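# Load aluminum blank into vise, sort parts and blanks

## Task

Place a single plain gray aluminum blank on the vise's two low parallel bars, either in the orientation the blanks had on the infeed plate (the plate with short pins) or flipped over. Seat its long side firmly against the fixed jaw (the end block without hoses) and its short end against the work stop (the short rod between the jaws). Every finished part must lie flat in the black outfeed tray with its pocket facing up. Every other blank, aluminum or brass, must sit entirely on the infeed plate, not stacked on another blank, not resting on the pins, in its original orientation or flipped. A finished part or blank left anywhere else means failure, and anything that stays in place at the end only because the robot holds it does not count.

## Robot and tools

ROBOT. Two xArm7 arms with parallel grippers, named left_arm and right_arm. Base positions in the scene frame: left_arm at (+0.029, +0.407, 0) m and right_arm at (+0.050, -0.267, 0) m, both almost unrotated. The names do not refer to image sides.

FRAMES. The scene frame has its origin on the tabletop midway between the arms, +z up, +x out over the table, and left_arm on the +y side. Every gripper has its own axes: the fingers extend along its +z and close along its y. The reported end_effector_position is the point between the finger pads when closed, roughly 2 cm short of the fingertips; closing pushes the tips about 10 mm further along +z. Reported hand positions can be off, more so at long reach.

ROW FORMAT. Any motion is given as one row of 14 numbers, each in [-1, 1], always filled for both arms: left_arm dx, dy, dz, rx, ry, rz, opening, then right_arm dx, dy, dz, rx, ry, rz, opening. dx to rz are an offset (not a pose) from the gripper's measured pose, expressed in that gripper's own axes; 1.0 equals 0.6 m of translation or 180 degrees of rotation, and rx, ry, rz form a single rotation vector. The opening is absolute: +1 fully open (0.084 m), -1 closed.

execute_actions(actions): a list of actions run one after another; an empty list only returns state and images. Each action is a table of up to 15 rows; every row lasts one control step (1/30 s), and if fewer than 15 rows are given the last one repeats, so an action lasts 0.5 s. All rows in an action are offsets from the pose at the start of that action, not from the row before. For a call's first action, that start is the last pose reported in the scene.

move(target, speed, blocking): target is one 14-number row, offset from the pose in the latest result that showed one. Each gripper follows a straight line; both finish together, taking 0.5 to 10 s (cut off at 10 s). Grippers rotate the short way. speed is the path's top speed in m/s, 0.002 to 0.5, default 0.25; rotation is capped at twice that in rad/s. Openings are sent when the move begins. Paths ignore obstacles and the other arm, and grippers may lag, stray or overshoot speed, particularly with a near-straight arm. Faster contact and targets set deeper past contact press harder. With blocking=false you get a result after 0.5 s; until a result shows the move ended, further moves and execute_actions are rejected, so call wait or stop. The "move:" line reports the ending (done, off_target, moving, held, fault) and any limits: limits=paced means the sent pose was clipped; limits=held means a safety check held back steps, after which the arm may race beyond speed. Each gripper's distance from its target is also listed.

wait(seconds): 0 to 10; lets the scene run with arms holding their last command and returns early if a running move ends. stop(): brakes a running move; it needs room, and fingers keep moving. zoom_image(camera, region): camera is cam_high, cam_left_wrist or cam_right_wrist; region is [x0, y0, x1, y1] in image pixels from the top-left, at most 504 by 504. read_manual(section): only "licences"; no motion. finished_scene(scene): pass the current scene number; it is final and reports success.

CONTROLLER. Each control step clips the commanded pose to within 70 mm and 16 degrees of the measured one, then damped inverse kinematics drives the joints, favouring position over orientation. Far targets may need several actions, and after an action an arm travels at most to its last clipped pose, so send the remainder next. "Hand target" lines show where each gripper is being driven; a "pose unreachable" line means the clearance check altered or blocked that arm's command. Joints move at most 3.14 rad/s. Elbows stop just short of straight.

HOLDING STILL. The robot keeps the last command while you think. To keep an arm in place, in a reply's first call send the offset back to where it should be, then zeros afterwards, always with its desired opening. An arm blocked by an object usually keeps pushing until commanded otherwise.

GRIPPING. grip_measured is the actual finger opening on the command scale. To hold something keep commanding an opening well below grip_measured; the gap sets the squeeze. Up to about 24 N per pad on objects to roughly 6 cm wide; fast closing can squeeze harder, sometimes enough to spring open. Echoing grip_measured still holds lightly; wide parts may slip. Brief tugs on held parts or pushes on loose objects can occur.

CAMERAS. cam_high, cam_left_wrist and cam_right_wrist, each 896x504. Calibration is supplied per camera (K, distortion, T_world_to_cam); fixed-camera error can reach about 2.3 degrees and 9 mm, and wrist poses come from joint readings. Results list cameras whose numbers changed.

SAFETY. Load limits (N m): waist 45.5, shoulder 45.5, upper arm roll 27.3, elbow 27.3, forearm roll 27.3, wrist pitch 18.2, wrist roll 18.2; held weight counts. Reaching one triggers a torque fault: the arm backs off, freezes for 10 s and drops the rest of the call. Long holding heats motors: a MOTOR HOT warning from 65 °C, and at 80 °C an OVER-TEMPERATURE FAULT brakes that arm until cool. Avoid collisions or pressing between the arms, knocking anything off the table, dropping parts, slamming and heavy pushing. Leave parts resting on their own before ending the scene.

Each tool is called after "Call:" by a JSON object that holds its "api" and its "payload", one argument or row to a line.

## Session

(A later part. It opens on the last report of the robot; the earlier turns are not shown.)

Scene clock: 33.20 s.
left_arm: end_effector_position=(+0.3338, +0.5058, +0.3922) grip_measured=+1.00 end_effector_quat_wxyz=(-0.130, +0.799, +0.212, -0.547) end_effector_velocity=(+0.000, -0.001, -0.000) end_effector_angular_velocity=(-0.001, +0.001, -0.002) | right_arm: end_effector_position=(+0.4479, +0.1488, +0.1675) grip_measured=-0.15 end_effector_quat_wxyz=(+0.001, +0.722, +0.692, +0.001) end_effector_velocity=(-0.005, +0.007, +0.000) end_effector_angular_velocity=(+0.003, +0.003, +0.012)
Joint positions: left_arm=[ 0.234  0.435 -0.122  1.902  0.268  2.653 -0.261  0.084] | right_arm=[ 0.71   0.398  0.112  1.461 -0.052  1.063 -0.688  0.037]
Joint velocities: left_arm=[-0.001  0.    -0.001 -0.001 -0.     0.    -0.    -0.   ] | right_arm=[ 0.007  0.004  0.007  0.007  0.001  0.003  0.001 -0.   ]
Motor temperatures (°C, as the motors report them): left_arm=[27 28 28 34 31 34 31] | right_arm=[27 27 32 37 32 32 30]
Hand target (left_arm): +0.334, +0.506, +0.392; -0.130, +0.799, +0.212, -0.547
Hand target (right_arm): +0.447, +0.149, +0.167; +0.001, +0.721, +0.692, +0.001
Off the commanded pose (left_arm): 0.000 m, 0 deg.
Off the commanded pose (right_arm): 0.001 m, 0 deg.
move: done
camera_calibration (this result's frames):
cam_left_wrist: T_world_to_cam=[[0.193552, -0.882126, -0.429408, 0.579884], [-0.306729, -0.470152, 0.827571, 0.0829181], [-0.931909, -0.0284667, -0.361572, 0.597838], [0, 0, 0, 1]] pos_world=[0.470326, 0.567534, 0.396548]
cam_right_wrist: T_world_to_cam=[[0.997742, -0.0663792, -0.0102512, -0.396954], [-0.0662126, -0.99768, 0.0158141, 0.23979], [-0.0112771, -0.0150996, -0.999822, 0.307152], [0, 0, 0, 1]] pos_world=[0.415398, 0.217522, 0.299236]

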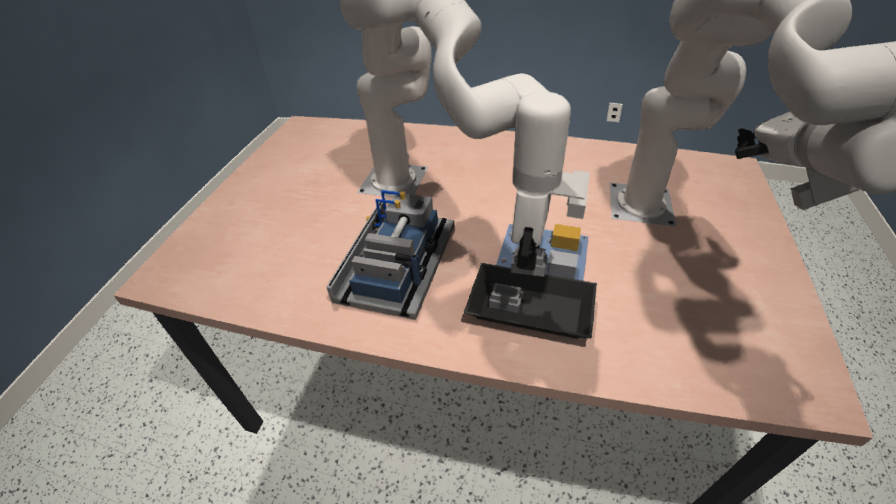

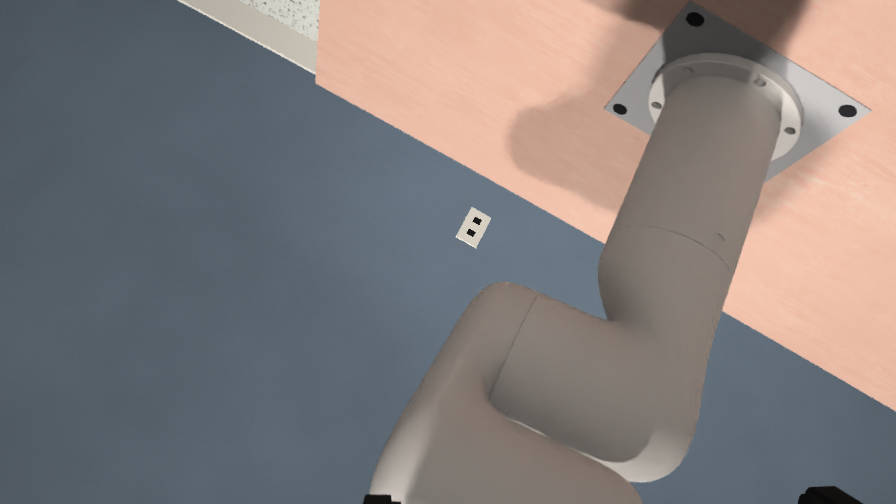

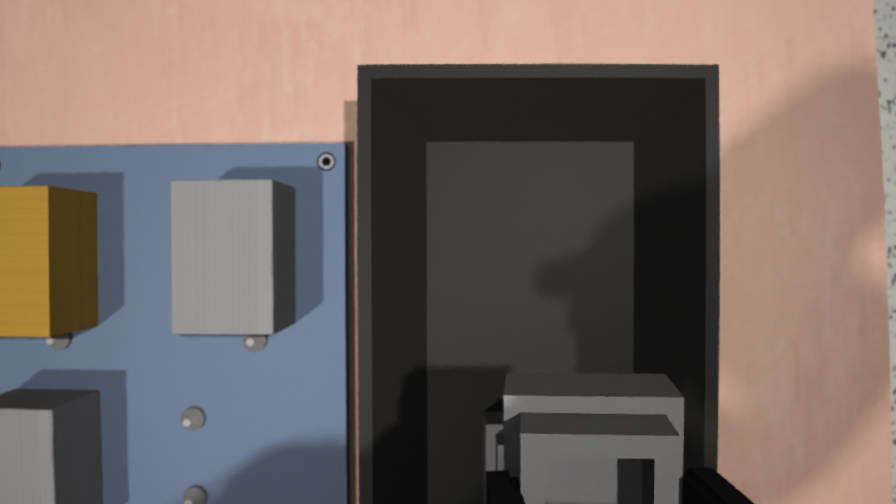

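Call:
{"api": "move", "payload": {
  "target": [0,0,0,0,0,0,1,0.1,0,0.08,0,0,0,-0.8],
  "speed": 0.15
}}

Call:
{"api": "move", "payload": {
  "target": [0,0,0,0,0,0,1,0,0,0.102,0,0,0,-0.8],
  "speed": 0.1
}}

Call:
{"api": "move", "payload": {
  "target": [0,0,0,0,0,0,1,0,0,0.02,0,0,0,-0.8],
  "speed": 0.015
}}

Call:
{"api": "zoom_image", "payload": {
  "camera": "cam_high",
  "region": [480, 240, 610, 350]
}}

Scene clock: 38.50 s.
left_arm: end_effector_position=(+0.3338, +0.5058, +0.3922) grip_measured=+1.00 end_effector_quat_wxyz=(-0.130, +0.799, +0.212, -0.547) end_effector_velocity=(+0.000, -0.000, -0.000) end_effector_angular_velocity=(+0.001, -0.000, -0.000) | right_arm: end_effector_position=(+0.4508, +0.2086, +0.1199) grip_measured=-0.15 end_effector_quat_wxyz=(+0.001, +0.722, +0.692, +0.002) end_effector_velocity=(-0.005, +0.000, -0.006) end_effector_angular_velocity=(-0.009, +0.011, +0.005)
Joint positions: left_arm=[ 0.234  0.435 -0.122  1.902  0.268  2.653 -0.261  0.084] | right_arm=[ 0.776  0.611  0.122  1.648 -0.084  1.04  -0.609  0.037]
Joint velocities: left_arm=[ 0.    -0.    -0.001 -0.    -0.    -0.    -0.001  0.   ] | right_arm=[ 0.003  0.008  0.003 -0.003  0.001  0.003  0.    -0.   ]
Motor temperatures (°C, as the motors report them): left_arm=[27 28 28 34 31 34 31] | right_arm=[27 27 32 38 32 32 30]
Hand target (left_arm): +0.334, +0.506, +0.392; -0.130, +0.799, +0.212, -0.547
Hand target (right_arm): +0.450, +0.209, +0.119; +0.001, +0.722, +0.692, +0.001
Off the commanded pose (left_arm): 0.000 m, 0 deg.
Off the commanded pose (right_arm): 0.000 m, 0 deg.
move: done
camera_calibration (this result's frames):
cam_left_wrist: T_world_to_cam=[[0.193552, -0.882126, -0.429408, 0.579884], [-0.306729, -0.470152, 0.827571, 0.0829182], [-0.931909, -0.0284666, -0.361572, 0.597838], [0, 0, 0, 1]] pos_world=[0.470326, 0.567534, 0.396548]
cam_right_wrist: T_world_to_cam=[[0.997729, -0.0666633, -0.00963274, -0.396376], [-0.0665113, -0.997668, 0.0153178, 0.300596], [-0.0106314, -0.0146423, -0.999836, 0.260119], [0, 0, 0, 1]] pos_world=[0.418234, 0.27728, 0.251653]

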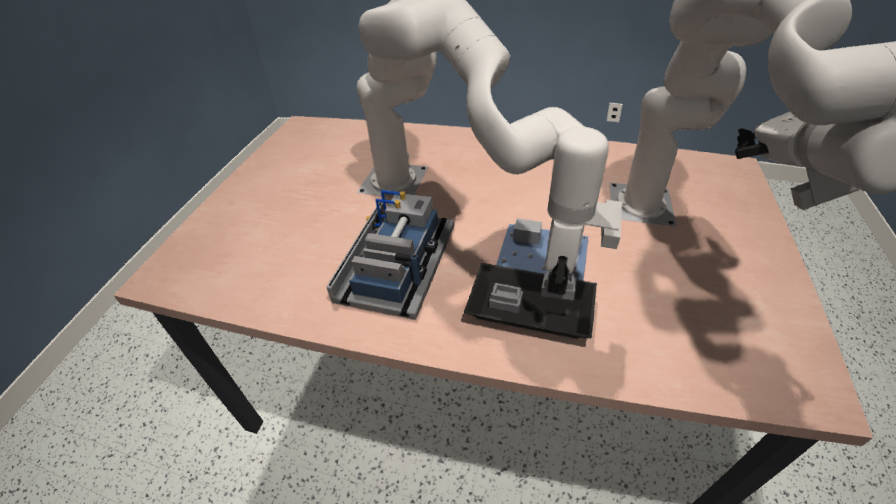

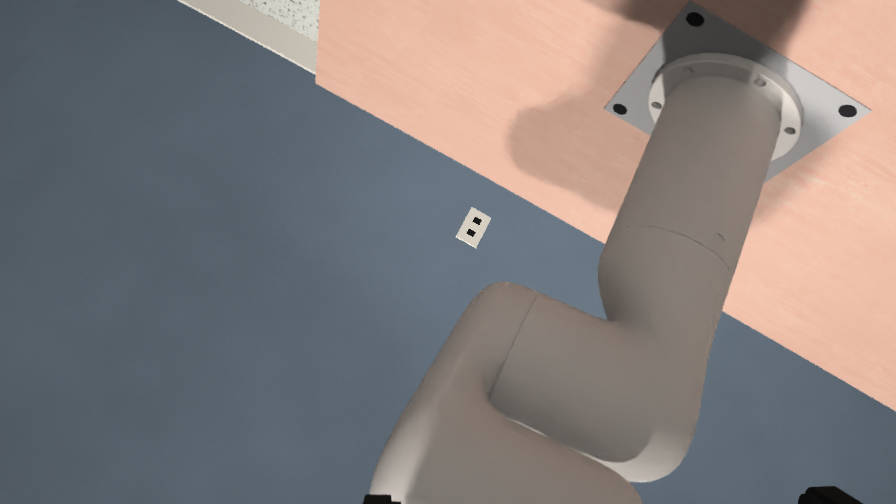

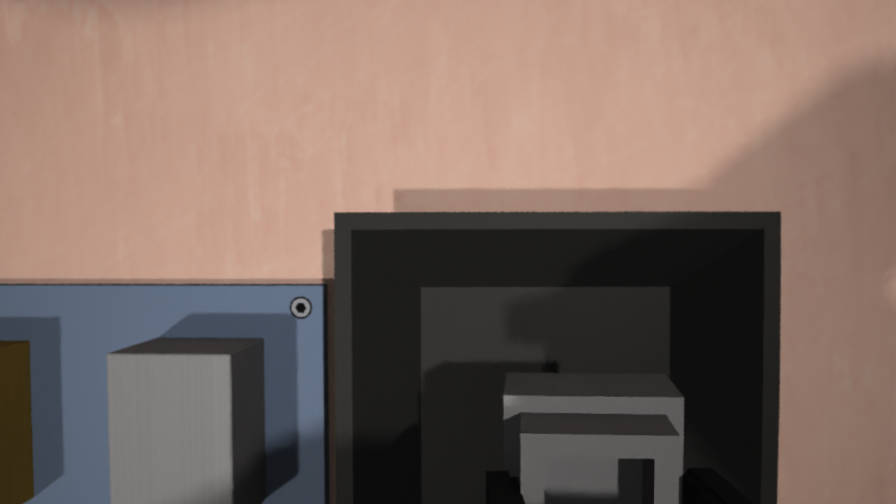

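Scene clock: 39.47 s.
left_arm: end_effector_position=(+0.3338, +0.5058, +0.3922) grip_measured=+1.00 end_effector_quat_wxyz=(-0.130, +0.799, +0.212, -0.547) end_effector_velocity=(+0.000, -0.000, +0.000) end_effector_angular_velocity=(+0.001, -0.000, -0.001) | right_arm: end_effector_position=(+0.4512, +0.2087, +0.0593) grip_measured=-0.15 end_effector_quat_wxyz=(+0.001, +0.722, +0.692, +0.002) end_effector_velocity=(-0.001, -0.001, -0.004) end_effector_angular_velocity=(-0.003, +0.003, +0.002)
Joint positions: left_arm=[ 0.234  0.435 -0.122  1.902  0.268  2.653 -0.261  0.084] | right_arm=[ 0.779  0.694  0.114  1.601 -0.096  0.909 -0.601  0.037]
Joint velocities: left_arm=[ 0.    -0.    -0.001  0.     0.     0.    -0.002  0.   ] | right_arm=[ 0.001  0.006  0.    -0.003 -0.    -0.004 -0.001  0.   ]
Motor temperatures (°C, as the motors report them): left_arm=[27 28 28 34 31 34 31] | right_arm=[27 27 32 38 32 32 30]
Hand target (left_arm): +0.334, +0.506, +0.392; -0.130, +0.799, +0.212, -0.547
Hand target (right_arm): +0.451, +0.208, +0.059; +0.001, +0.722, +0.692, +0.002
Off the commanded pose (left_arm): 0.000 m, 0 deg.
Off the commanded pose (right_arm): 0.001 m, 0 deg.
move: done
camera_calibration (this result's frames):
cam_left_wrist: T_world_to_cam=[[0.193552, -0.882126, -0.429408, 0.579884], [-0.306729, -0.470152, 0.827571, 0.0829181], [-0.931909, -0.0284666, -0.361572, 0.597838], [0, 0, 0, 1]] pos_world=[0.470326, 0.567534, 0.396548]
cam_right_wrist: T_world_to_cam=[[0.997733, -0.0667065, -0.00888669, -0.397384], [-0.0665722, -0.997674, 0.0146331, 0.301763], [-0.00984215, -0.0140084, -0.999853, 0.199024], [0, 0, 0, 1]] pos_world=[0.418531, 0.277341, 0.191047]

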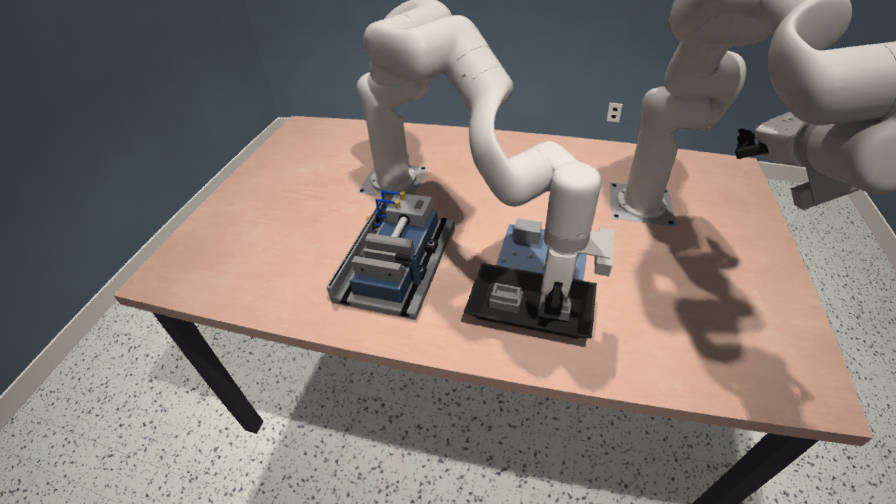

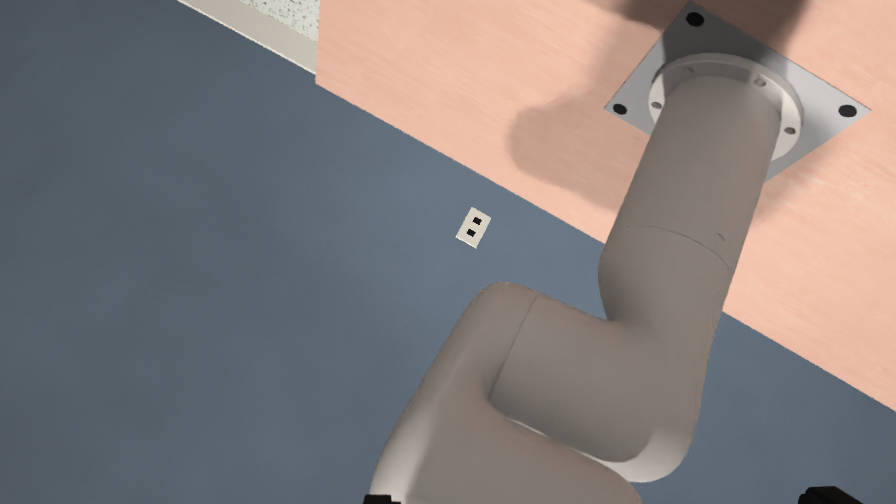

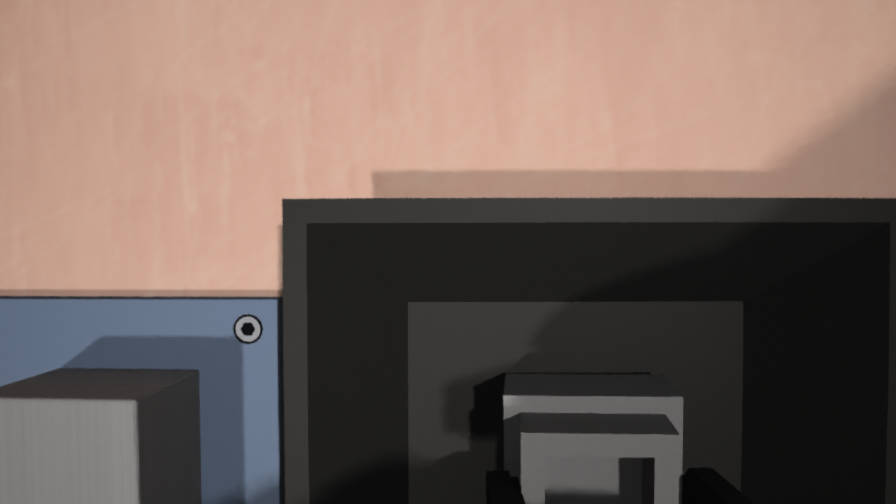

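Scene clock: 40.50 s.
left_arm: end_effector_position=(+0.3338, +0.5058, +0.3922) grip_measured=+1.00 end_effector_quat_wxyz=(-0.130, +0.799, +0.212, -0.547) end_effector_velocity=(-0.000, -0.000, +0.000) end_effector_angular_velocity=(+0.001, +0.001, -0.000) | right_arm: end_effector_position=(+0.4530, +0.2113, +0.0560) grip_measured=-0.27 end_effector_quat_wxyz=(+0.001, +0.722, +0.692, +0.009) end_effector_velocity=(+0.000, -0.001, +0.000) end_effector_angular_velocity=(+0.002, -0.005, +0.002)
Joint positions: left_arm=[ 0.234  0.435 -0.122  1.902  0.268  2.653 -0.261  0.084] | right_arm=[ 0.78   0.7    0.113  1.598 -0.098  0.886 -0.599  0.032]
Joint velocities: left_arm=[-0.001  0.    -0.     0.001  0.     0.001 -0.001 -0.   ] | right_arm=[ 0.001 -0.005 -0.003 -0.01  -0.    -0.01  -0.002  0.   ]
Motor temperatures (°C, as the motors report them): left_arm=[27 28 28 34 31 34 31] | right_arm=[27 27 32 38 32 32 30]
Hand target (left_arm): +0.334, +0.506, +0.392; -0.130, +0.799, +0.212, -0.547
Hand target (right_arm): +0.451, +0.209, +0.047; +0.001, +0.722, +0.692, +0.002
Off the commanded pose (left_arm): 0.000 m, 0 deg.
Off the commanded pose (right_arm): 0.009 m, 1 deg.
move: off_target (right_arm)
camera_calibration (this result's frames):
cam_left_wrist: T_world_to_cam=[[0.193552, -0.882126, -0.429408, 0.579884], [-0.306729, -0.470152, 0.827571, 0.0829183], [-0.931909, -0.0284666, -0.361573, 0.597838], [0, 0, 0, 1]] pos_world=[0.470326, 0.567534, 0.396548]
cam_right_wrist: T_world_to_cam=[[0.997796, -0.0663568, -0.000227199, -0.39971], [-0.0663553, -0.997788, 0.0039297, 0.304997], [-0.000487458, -0.00390596, -0.999992, 0.189394], [0, 0, 0, 1]] pos_world=[0.419159, 0.278539, 0.188104]

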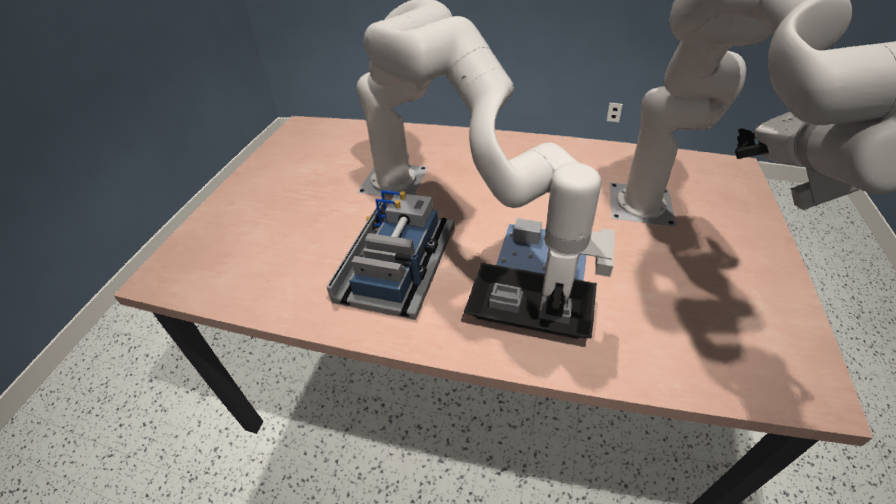

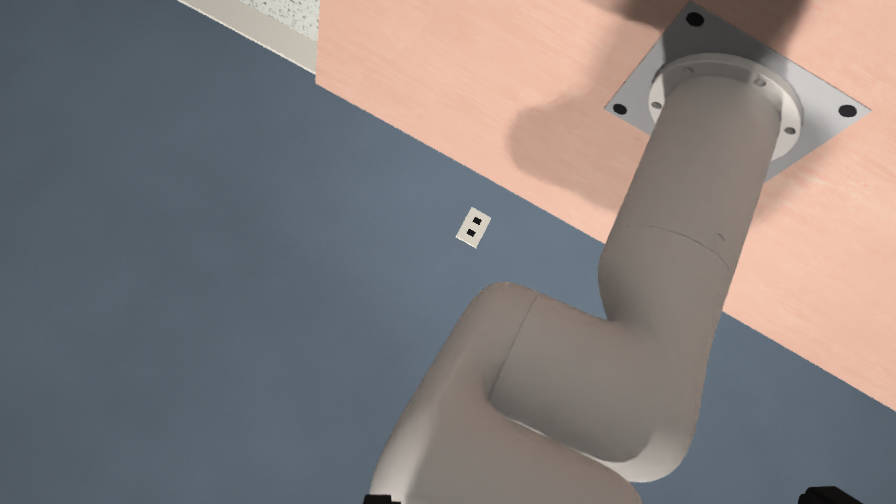

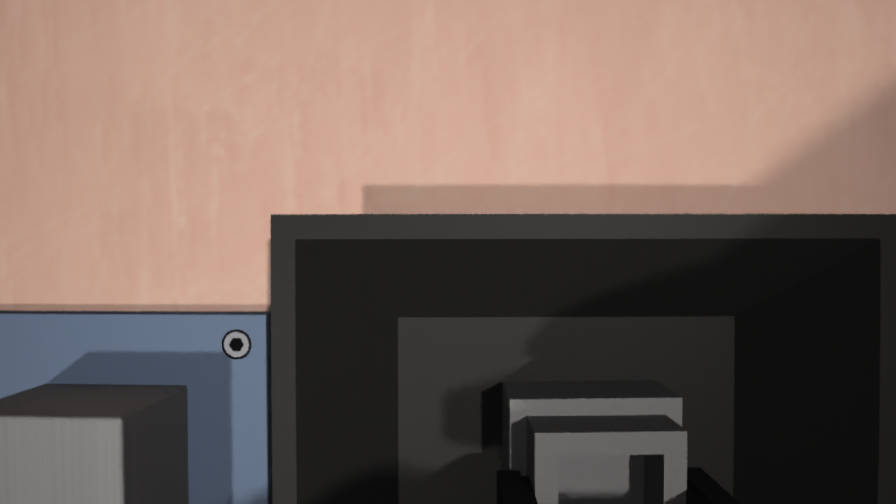

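Region (480, 240, 610, 350) of cam_high's 896x504 image, scaled by 3.877, with more detail than that image has; it fills the top 426 rows of this view, and the rest is white.

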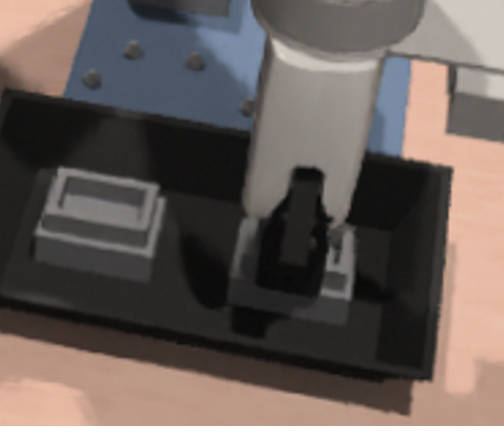

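Call:
{"api": "execute_actions", "payload": {
  "actions": [
    [[0,0,0,0,0,0,1,0,0,-0.002,0,0,0,0.4]]
  ]
}}

Call:
{"api": "move", "payload": {
  "target": [0,0,0,0,0,0,1,0,0,-0.11,0.004,-0.0035,0,0.4]
}}

Call:
{"api": "move", "payload": {
  "target": [0,0,0,0,0,0,1,-0.144,-0.364,0,0,0,0,0.4]
}}

Scene clock: 46.73 s.
left_arm: end_effector_position=(+0.3338, +0.5058, +0.3922) grip_measured=+1.00 end_effector_quat_wxyz=(-0.130, +0.799, +0.212, -0.547) end_effector_velocity=(-0.000, +0.000, -0.000) end_effector_angular_velocity=(+0.002, +0.000, +0.001) | right_arm: end_effector_position=(+0.4529, +0.2106, +0.0563) grip_measured=+0.39 end_effector_quat_wxyz=(+0.001, +0.722, +0.692, +0.008) end_effector_velocity=(+0.001, +0.001, +0.002) end_effector_angular_velocity=(+0.002, -0.001, +0.000)
Joint positions: left_arm=[ 0.234  0.435 -0.122  1.902  0.268  2.653 -0.261  0.084] | right_arm=[ 0.781  0.698  0.111  1.597 -0.097  0.888 -0.6    0.061]
Joint velocities: left_arm=[ 0.001 -0.    -0.001 -0.001  0.    -0.001 -0.002 -0.   ] | right_arm=[-0.    -0.001  0.     0.006  0.001  0.004 -0.001 -0.   ]
Motor temperatures (°C, as the motors report them): left_arm=[27 28 28 34 31 34 31] | right_arm=[27 27 32 37 32 32 30]
Hand target (left_arm): +0.334, +0.506, +0.392; -0.130, +0.799, +0.212, -0.547
Hand target (right_arm): +0.453, +0.211, +0.057; +0.001, +0.722, +0.692, +0.009
Off the commanded pose (left_arm): 0.000 m, 0 deg.
Off the commanded pose (right_arm): 0.001 m, 0 deg.
camera_calibration (this result's frames):
cam_left_wrist: T_world_to_cam=[[0.193553, -0.882126, -0.429408, 0.579884], [-0.306729, -0.470152, 0.827571, 0.0829183], [-0.931909, -0.0284668, -0.361573, 0.597838], [0, 0, 0, 1]] pos_world=[0.470326, 0.567534, 0.396548]
cam_right_wrist: T_world_to_cam=[[0.997779, -0.0666052, -0.00101558, -0.399486], [-0.0665988, -0.997765, 0.00538265, 0.304407], [-0.00137182, -0.00530305, -0.999985, 0.19038], [0, 0, 0, 1]] pos_world=[0.419133, 0.278129, 0.188333]

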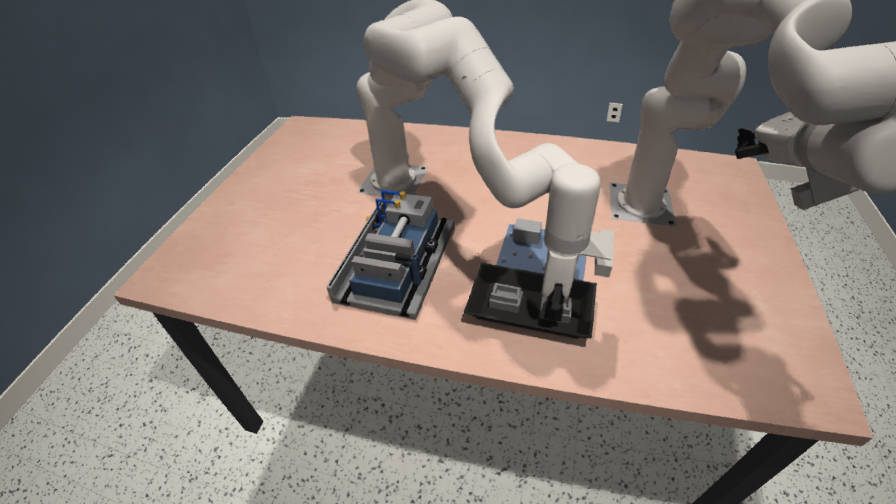

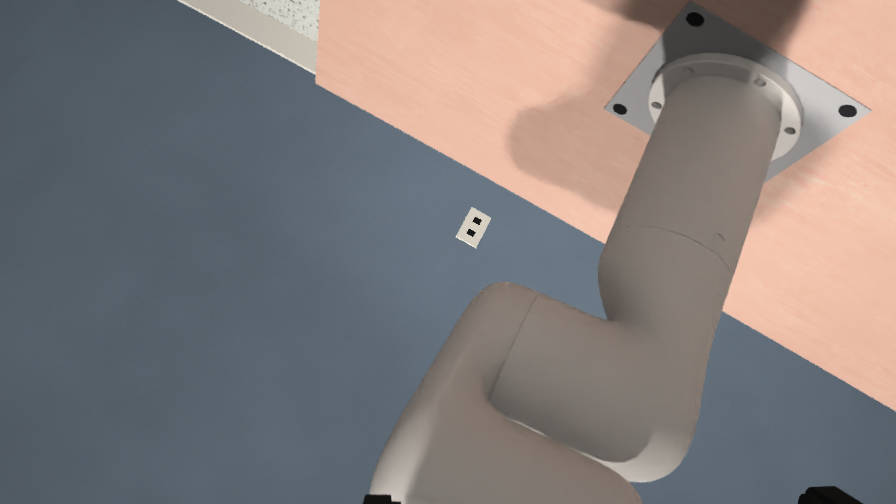

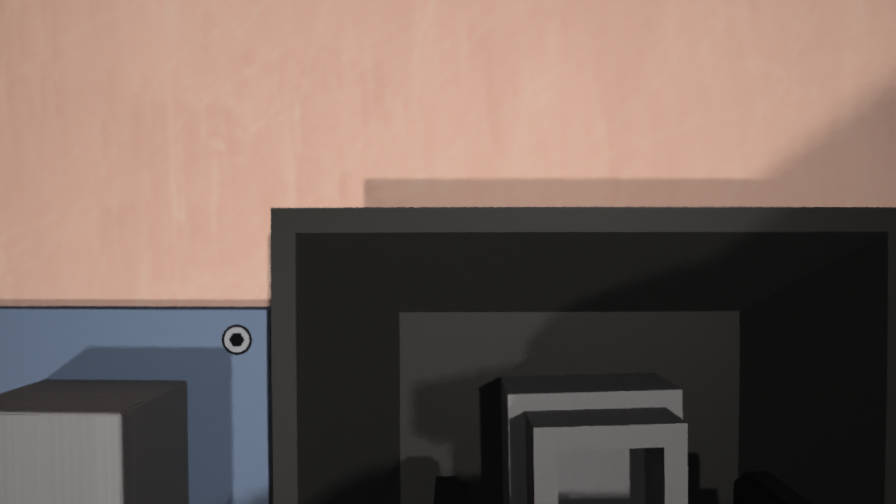

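Scene clock: 47.60 s.
left_arm: end_effector_position=(+0.3338, +0.5058, +0.3922) grip_measured=+1.00 end_effector_quat_wxyz=(-0.130, +0.799, +0.212, -0.547) end_effector_velocity=(+0.000, -0.000, -0.000) end_effector_angular_velocity=(-0.002, -0.001, -0.003) | right_arm: end_effector_position=(+0.4517, +0.2098, +0.1213) grip_measured=+0.39 end_effector_quat_wxyz=(+0.000, +0.722, +0.692, -0.001) end_effector_velocity=(+0.003, +0.004, +0.009) end_effector_angular_velocity=(+0.015, -0.012, +0.001)
Joint positions: left_arm=[ 0.234  0.435 -0.122  1.902  0.268  2.653 -0.261  0.084] | right_arm=[ 0.777  0.619  0.121  1.667 -0.08   1.055 -0.611  0.061]
Joint velocities: left_arm=[-0.001 -0.    -0.     0.     0.    -0.     0.003  0.   ] | right_arm=[ 0.    -0.008  0.     0.01   0.001 -0.002 -0.001  0.   ]
Motor temperatures (°C, as the motors report them): left_arm=[27 28 28 34 31 34 31] | right_arm=[27 27 32 37 32 32 30]
Hand target (left_arm): +0.334, +0.506, +0.392; -0.130, +0.799, +0.212, -0.547
Hand target (right_arm): +0.452, +0.210, +0.122; +0.000, +0.722, +0.692, -0.000
Off the commanded pose (left_arm): 0.000 m, 0 deg.
Off the commanded pose (right_arm): 0.001 m, 0 deg.
move: done
camera_calibration (this result's frames):
cam_left_wrist: T_world_to_cam=[[0.193553, -0.882126, -0.429408, 0.579884], [-0.306729, -0.470153, 0.827571, 0.0829184], [-0.931909, -0.0284671, -0.361573, 0.597838], [0, 0, 0, 1]] pos_world=[0.470326, 0.567534, 0.396548]
cam_right_wrist: T_world_to_cam=[[0.997672, -0.0666245, -0.0145843, -0.396649], [-0.0663587, -0.997633, 0.0180087, 0.301434], [-0.0157496, -0.016999, -0.999731, 0.264289], [0, 0, 0, 1]] pos_world=[0.41989, 0.278786, 0.253005]

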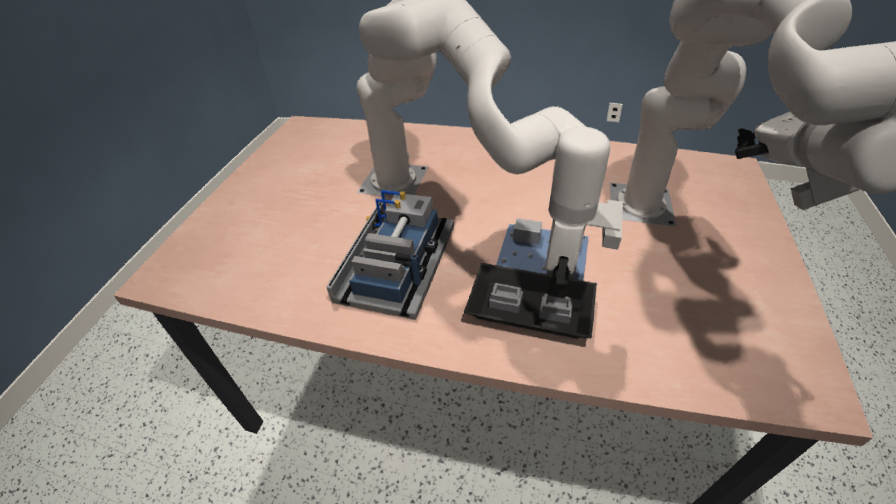

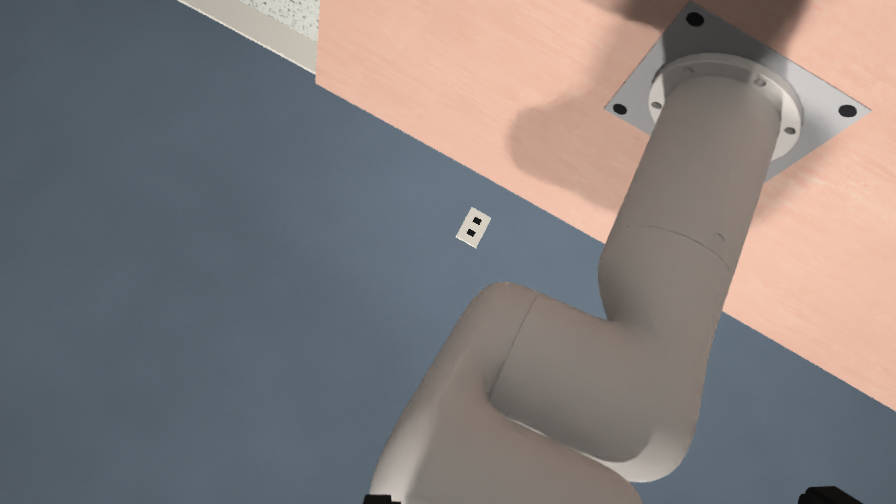

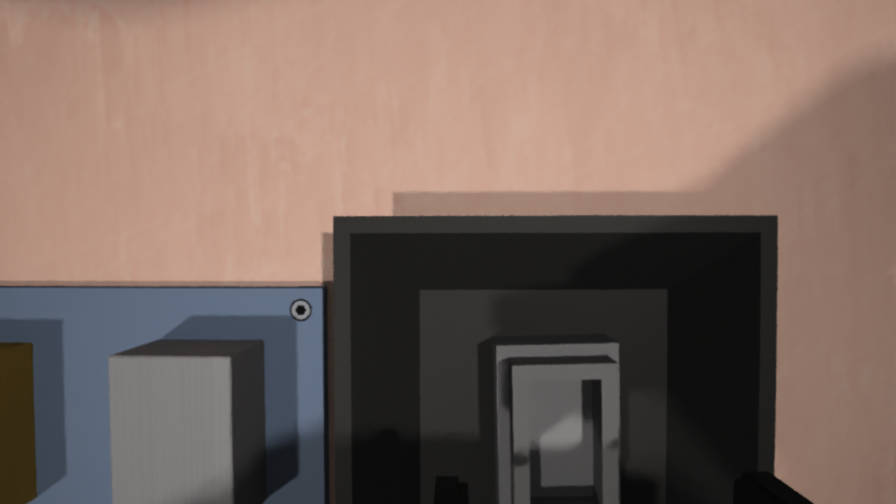

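Scene clock: 49.03 s.
left_arm: end_effector_position=(+0.3338, +0.5058, +0.3922) grip_measured=+1.00 end_effector_quat_wxyz=(-0.130, +0.799, +0.212, -0.547) end_effector_velocity=(+0.000, +0.000, -0.000) end_effector_angular_velocity=(+0.000, -0.001, +0.001) | right_arm: end_effector_position=(+0.2305, +0.1328, +0.1220) grip_measured=+0.39 end_effector_quat_wxyz=(-0.001, +0.723, +0.691, -0.001) end_effector_velocity=(-0.005, -0.001, -0.001) end_effector_angular_velocity=(-0.003, +0.002, +0.008)
Joint positions: left_arm=[ 0.234  0.435 -0.122  1.902  0.268  2.653 -0.261  0.084] | right_arm=[ 0.899  0.04   0.246  0.835 -0.01   0.798 -0.373  0.061]
Joint velocities: left_arm=[ 0.    -0.     0.001  0.     0.    -0.001  0.001 -0.   ] | right_arm=[ 0.005 -0.004  0.005 -0.009  0.002 -0.001  0.     0.   ]
Motor temperatures (°C, as the motors report them): left_arm=[27 28 28 34 31 34 31] | right_arm=[27 27 32 37 32 32 30]
Hand target (left_arm): +0.334, +0.506, +0.392; -0.130, +0.799, +0.212, -0.547
Hand target (right_arm): +0.230, +0.133, +0.122; -0.001, +0.722, +0.692, -0.001
Off the commanded pose (left_arm): 0.000 m, 0 deg.
Off the commanded pose (right_arm): 0.001 m, 0 deg.
move: done
camera_calibration (this result's frames):
cam_left_wrist: T_world_to_cam=[[0.193553, -0.882126, -0.429408, 0.579884], [-0.306729, -0.470153, 0.827571, 0.0829184], [-0.931909, -0.0284669, -0.361573, 0.597838], [0, 0, 0, 1]] pos_world=[0.470326, 0.567534, 0.396548]
cam_right_wrist: T_world_to_cam=[[0.99752, -0.0685226, -0.016105, -0.180573], [-0.0682447, -0.99752, 0.017217, 0.210481], [-0.0172448, -0.0160752, -0.999722, 0.260486], [0, 0, 0, 1]] pos_world=[0.198981, 0.201773, 0.253881]

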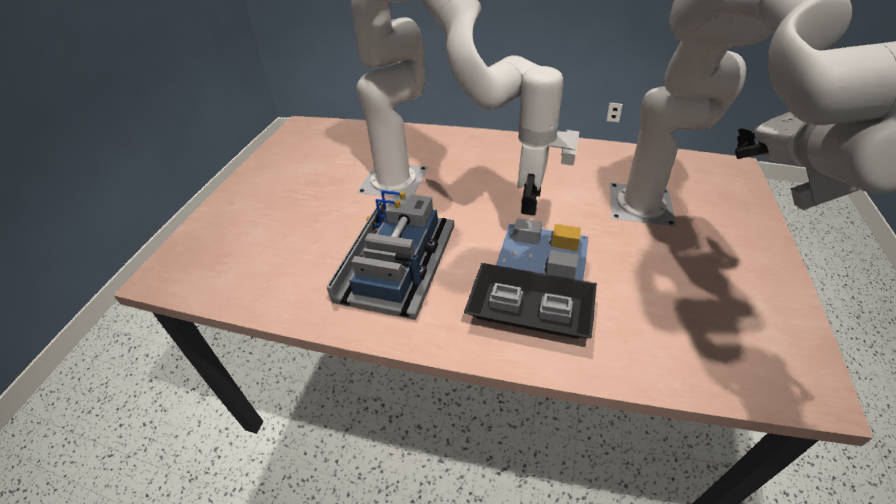

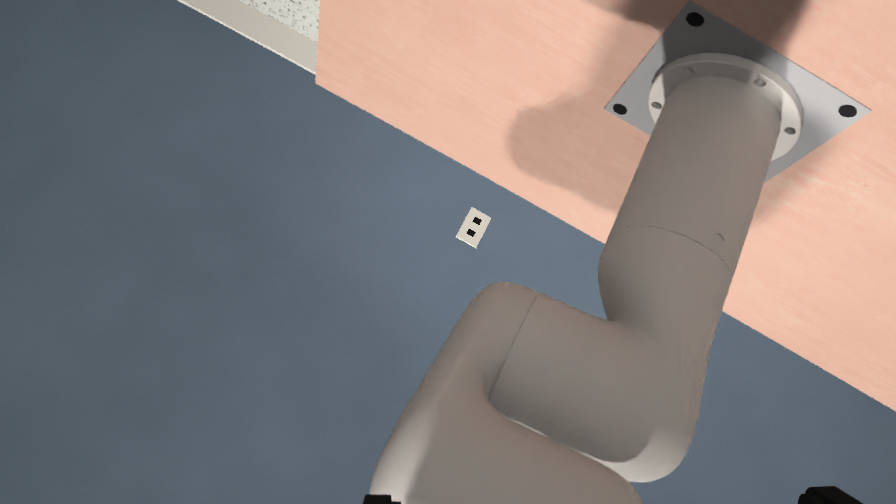

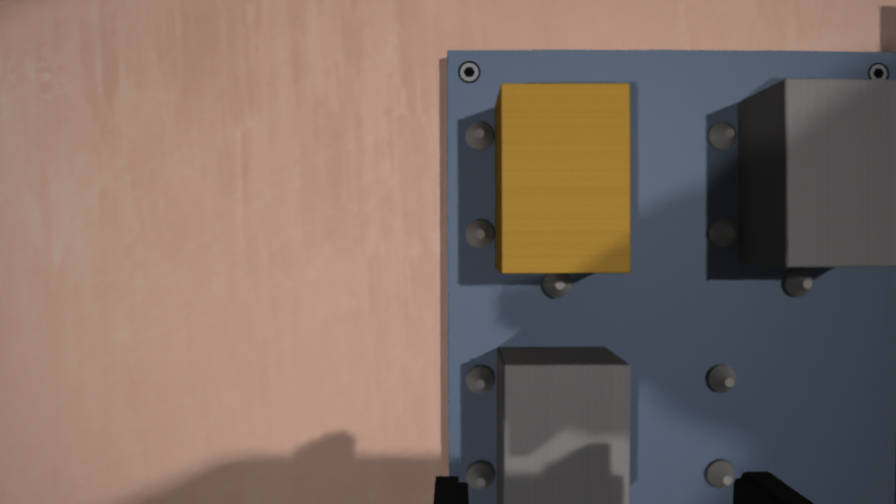

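Call:
{"api": "move", "payload": {
  "target": [0,0,0,0,0,0,1,0,0,0.105,0,0,0,0.3],
  "speed": 0.08
}}

Call:
{"api": "execute_actions", "payload": {
  "actions": [
    [[0,0,0,0,0,0,1,0,0,0,0,0,0,0.15],[0,0,0,0,0,0,1,0,0,0,0,0,0,0.15],[0,0,0,0,0,0,1,0,0,0,0,0,0,0.15],[0,0,0,0,0,0,1,0,0,0,0,0,0,0],[0,0,0,0,0,0,1,0,0,0,0,0,0,0],[0,0,0,0,0,0,1,0,0,0,0,0,0,-0.15],[0,0,0,0,0,0,1,0,0,0,0,0,0,-0.15],[0,0,0,0,0,0,1,0,0,0,0,0,0,-0.7]],
    [[0,0,0,0,0,0,1,0,0,0,0,0,0,-0.7]]
  ]
}}

Call:
{"api": "zoom_image", "payload": {
  "camera": "cam_high",
  "region": [490, 180, 590, 270]
}}

Scene clock: 56.60 s.
left_arm: end_effector_position=(+0.3338, +0.5058, +0.3922) grip_measured=+1.00 end_effector_quat_wxyz=(-0.130, +0.799, +0.212, -0.547) end_effector_velocity=(-0.000, +0.000, +0.000) end_effector_angular_velocity=(-0.000, +0.000, +0.001) | right_arm: end_effector_position=(+0.2305, +0.1329, +0.0594) grip_measured=+0.29 end_effector_quat_wxyz=(-0.001, +0.723, +0.691, -0.001) end_effector_velocity=(-0.000, -0.001, -0.002) end_effector_angular_velocity=(-0.003, +0.001, -0.000)
Joint positions: left_arm=[ 0.234  0.435 -0.122  1.902  0.268  2.653 -0.261  0.084] | right_arm=[ 0.905  0.178  0.236  0.787 -0.069  0.615 -0.331  0.056]
Joint velocities: left_arm=[ 0.001  0.     0.     0.    -0.001  0.001 -0.    -0.   ] | right_arm=[-0.     0.003 -0.    -0.001 -0.002 -0.001  0.001 -0.   ]
Motor temperatures (°C, as the motors report them): left_arm=[27 28 28 34 31 34 31] | right_arm=[27 27 32 37 32 32 30]
Hand target (left_arm): +0.334, +0.506, +0.392; -0.130, +0.799, +0.212, -0.547
Hand target (right_arm): +0.230, +0.133, +0.059; -0.000, +0.723, +0.691, -0.001
Off the commanded pose (left_arm): 0.000 m, 0 deg.
Off the commanded pose (right_arm): 0.000 m, 0 deg.
move: done
camera_calibration (this result's frames):
cam_left_wrist: T_world_to_cam=[[0.193553, -0.882126, -0.429408, 0.579884], [-0.306728, -0.470153, 0.827571, 0.0829183], [-0.931909, -0.028467, -0.361572, 0.597838], [0, 0, 0, 1]] pos_world=[0.470326, 0.567534, 0.396548]
cam_right_wrist: T_world_to_cam=[[0.997523, -0.0686282, -0.0154287, -0.181631], [-0.0683719, -0.997522, 0.016567, 0.211694], [-0.0165274, -0.015471, -0.999744, 0.197638], [0, 0, 0, 1]] pos_world=[0.198921, 0.201762, 0.191278]

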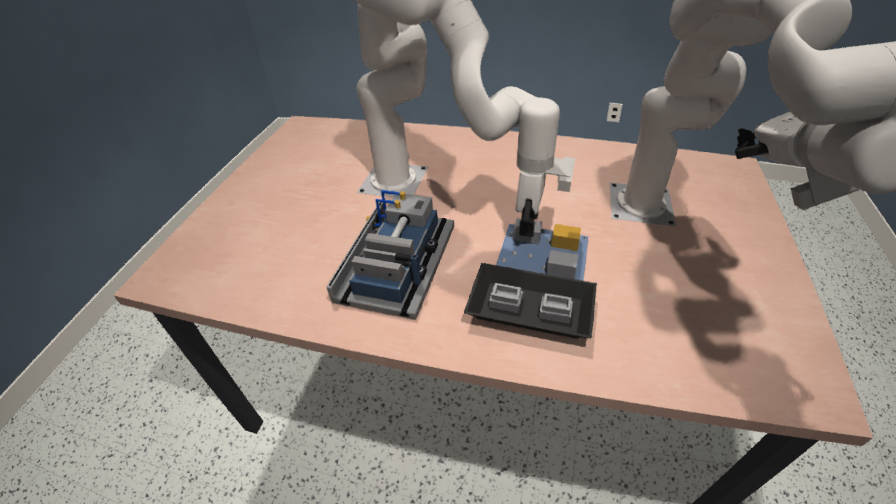

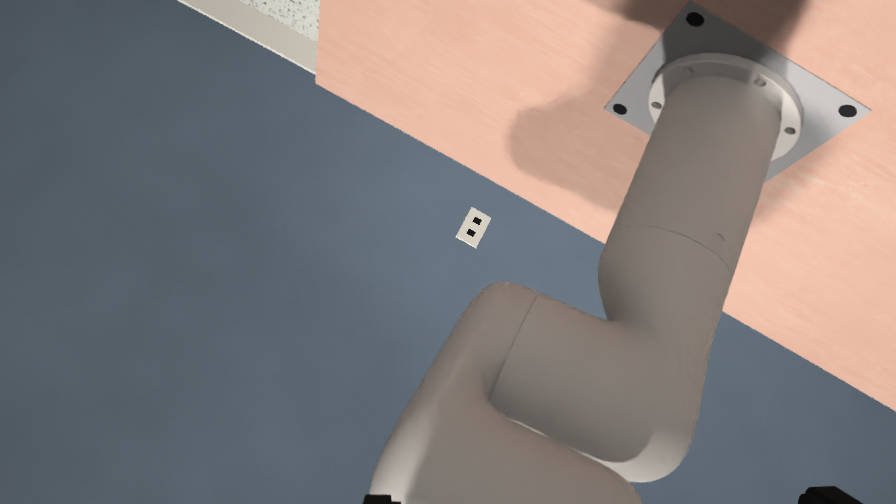

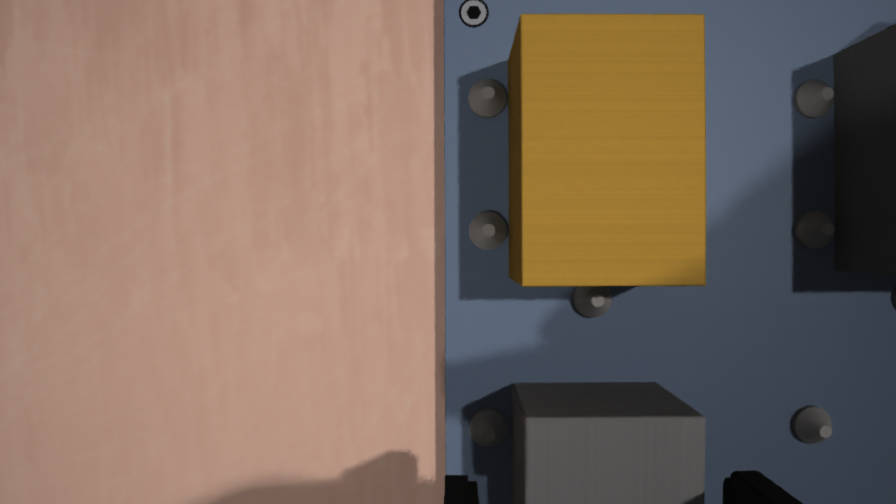

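Scene clock: 57.60 s.
left_arm: end_effector_position=(+0.3338, +0.5058, +0.3922) grip_measured=+1.00 end_effector_quat_wxyz=(-0.130, +0.799, +0.212, -0.547) end_effector_velocity=(+0.000, -0.000, +0.000) end_effector_angular_velocity=(-0.002, -0.001, -0.001) | right_arm: end_effector_position=(+0.2310, +0.1330, +0.0597) grip_measured=-0.10 end_effector_quat_wxyz=(-0.001, +0.723, +0.691, -0.000) end_effector_velocity=(-0.000, -0.000, -0.000) end_effector_angular_velocity=(-0.002, +0.000, +0.000)
Joint positions: left_arm=[ 0.234  0.435 -0.122  1.902  0.268  2.653 -0.261  0.084] | right_arm=[ 0.905  0.178  0.235  0.787 -0.069  0.615 -0.331  0.04 ]
Joint velocities: left_arm=[-0.001  0.     0.     0.001 -0.001 -0.     0.001 -0.   ] | right_arm=[ 0.001  0.    -0.     0.    -0.     0.002  0.001 -0.   ]
Motor temperatures (°C, as the motors report them): left_arm=[27 28 28 34 31 34 31] | right_arm=[27 27 32 37 32 32 30]
Hand target (left_arm): +0.334, +0.506, +0.392; -0.130, +0.799, +0.212, -0.547
Hand target (right_arm): +0.231, +0.133, +0.060; -0.001, +0.723, +0.691, -0.000
Off the commanded pose (left_arm): 0.000 m, 0 deg.
Off the commanded pose (right_arm): 0.000 m, 0 deg.
camera_calibration (this result's frames):
cam_left_wrist: T_world_to_cam=[[0.193552, -0.882126, -0.429408, 0.579884], [-0.306729, -0.470152, 0.827571, 0.0829181], [-0.931909, -0.0284667, -0.361572, 0.597838], [0, 0, 0, 1]] pos_world=[0.470326, 0.567534, 0.396548]
cam_right_wrist: T_world_to_cam=[[0.997486, -0.0692722, -0.0149297, -0.182003], [-0.0690356, -0.997489, 0.0158224, 0.212043], [-0.0159883, -0.0147519, -0.999763, 0.197725], [0, 0, 0, 1]] pos_world=[0.199345, 0.201819, 0.191606]

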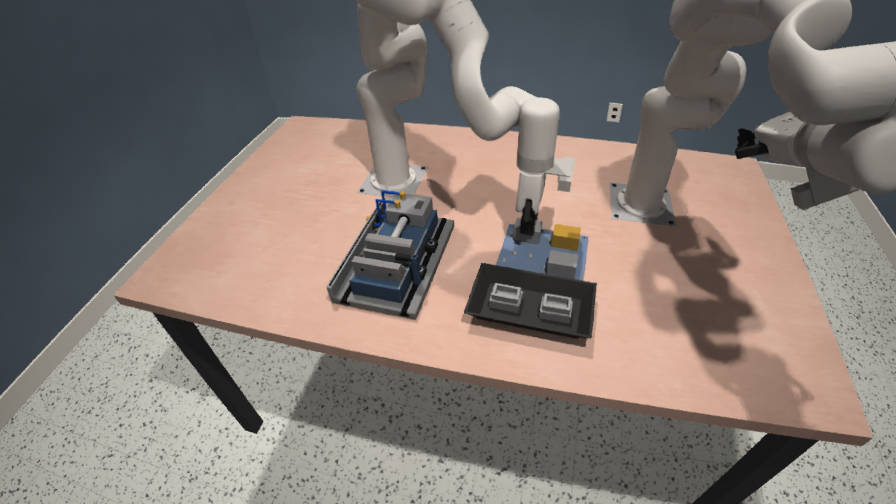

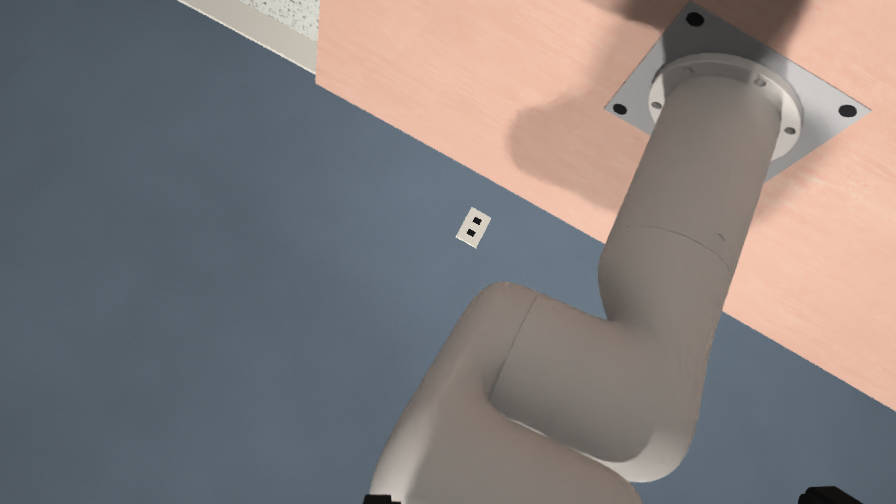

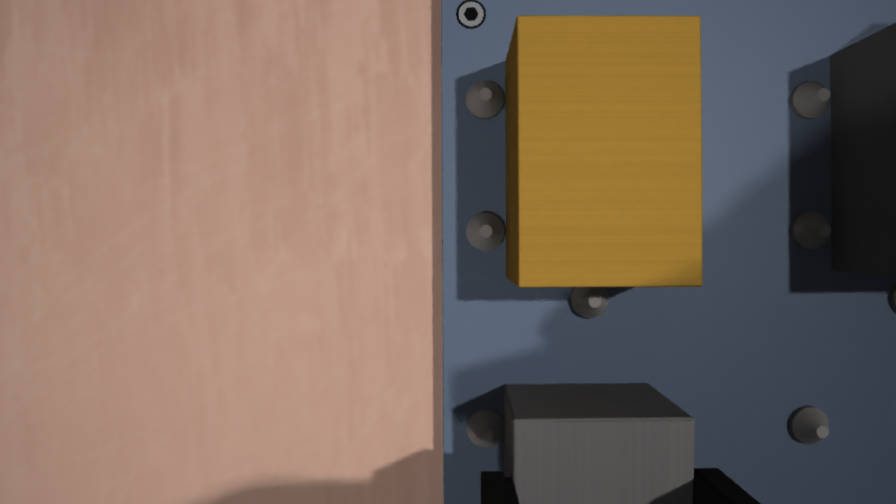

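Region (490, 180, 590, 270) of cam_high's 896x504 image, scaled by 5.040, with more detail than that image has; it fills the top 454 rows of this view, and the rest is white.

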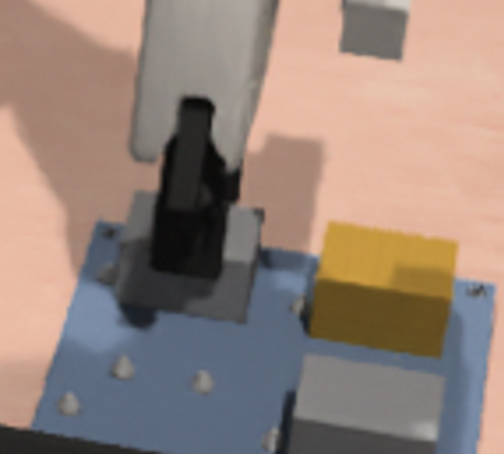

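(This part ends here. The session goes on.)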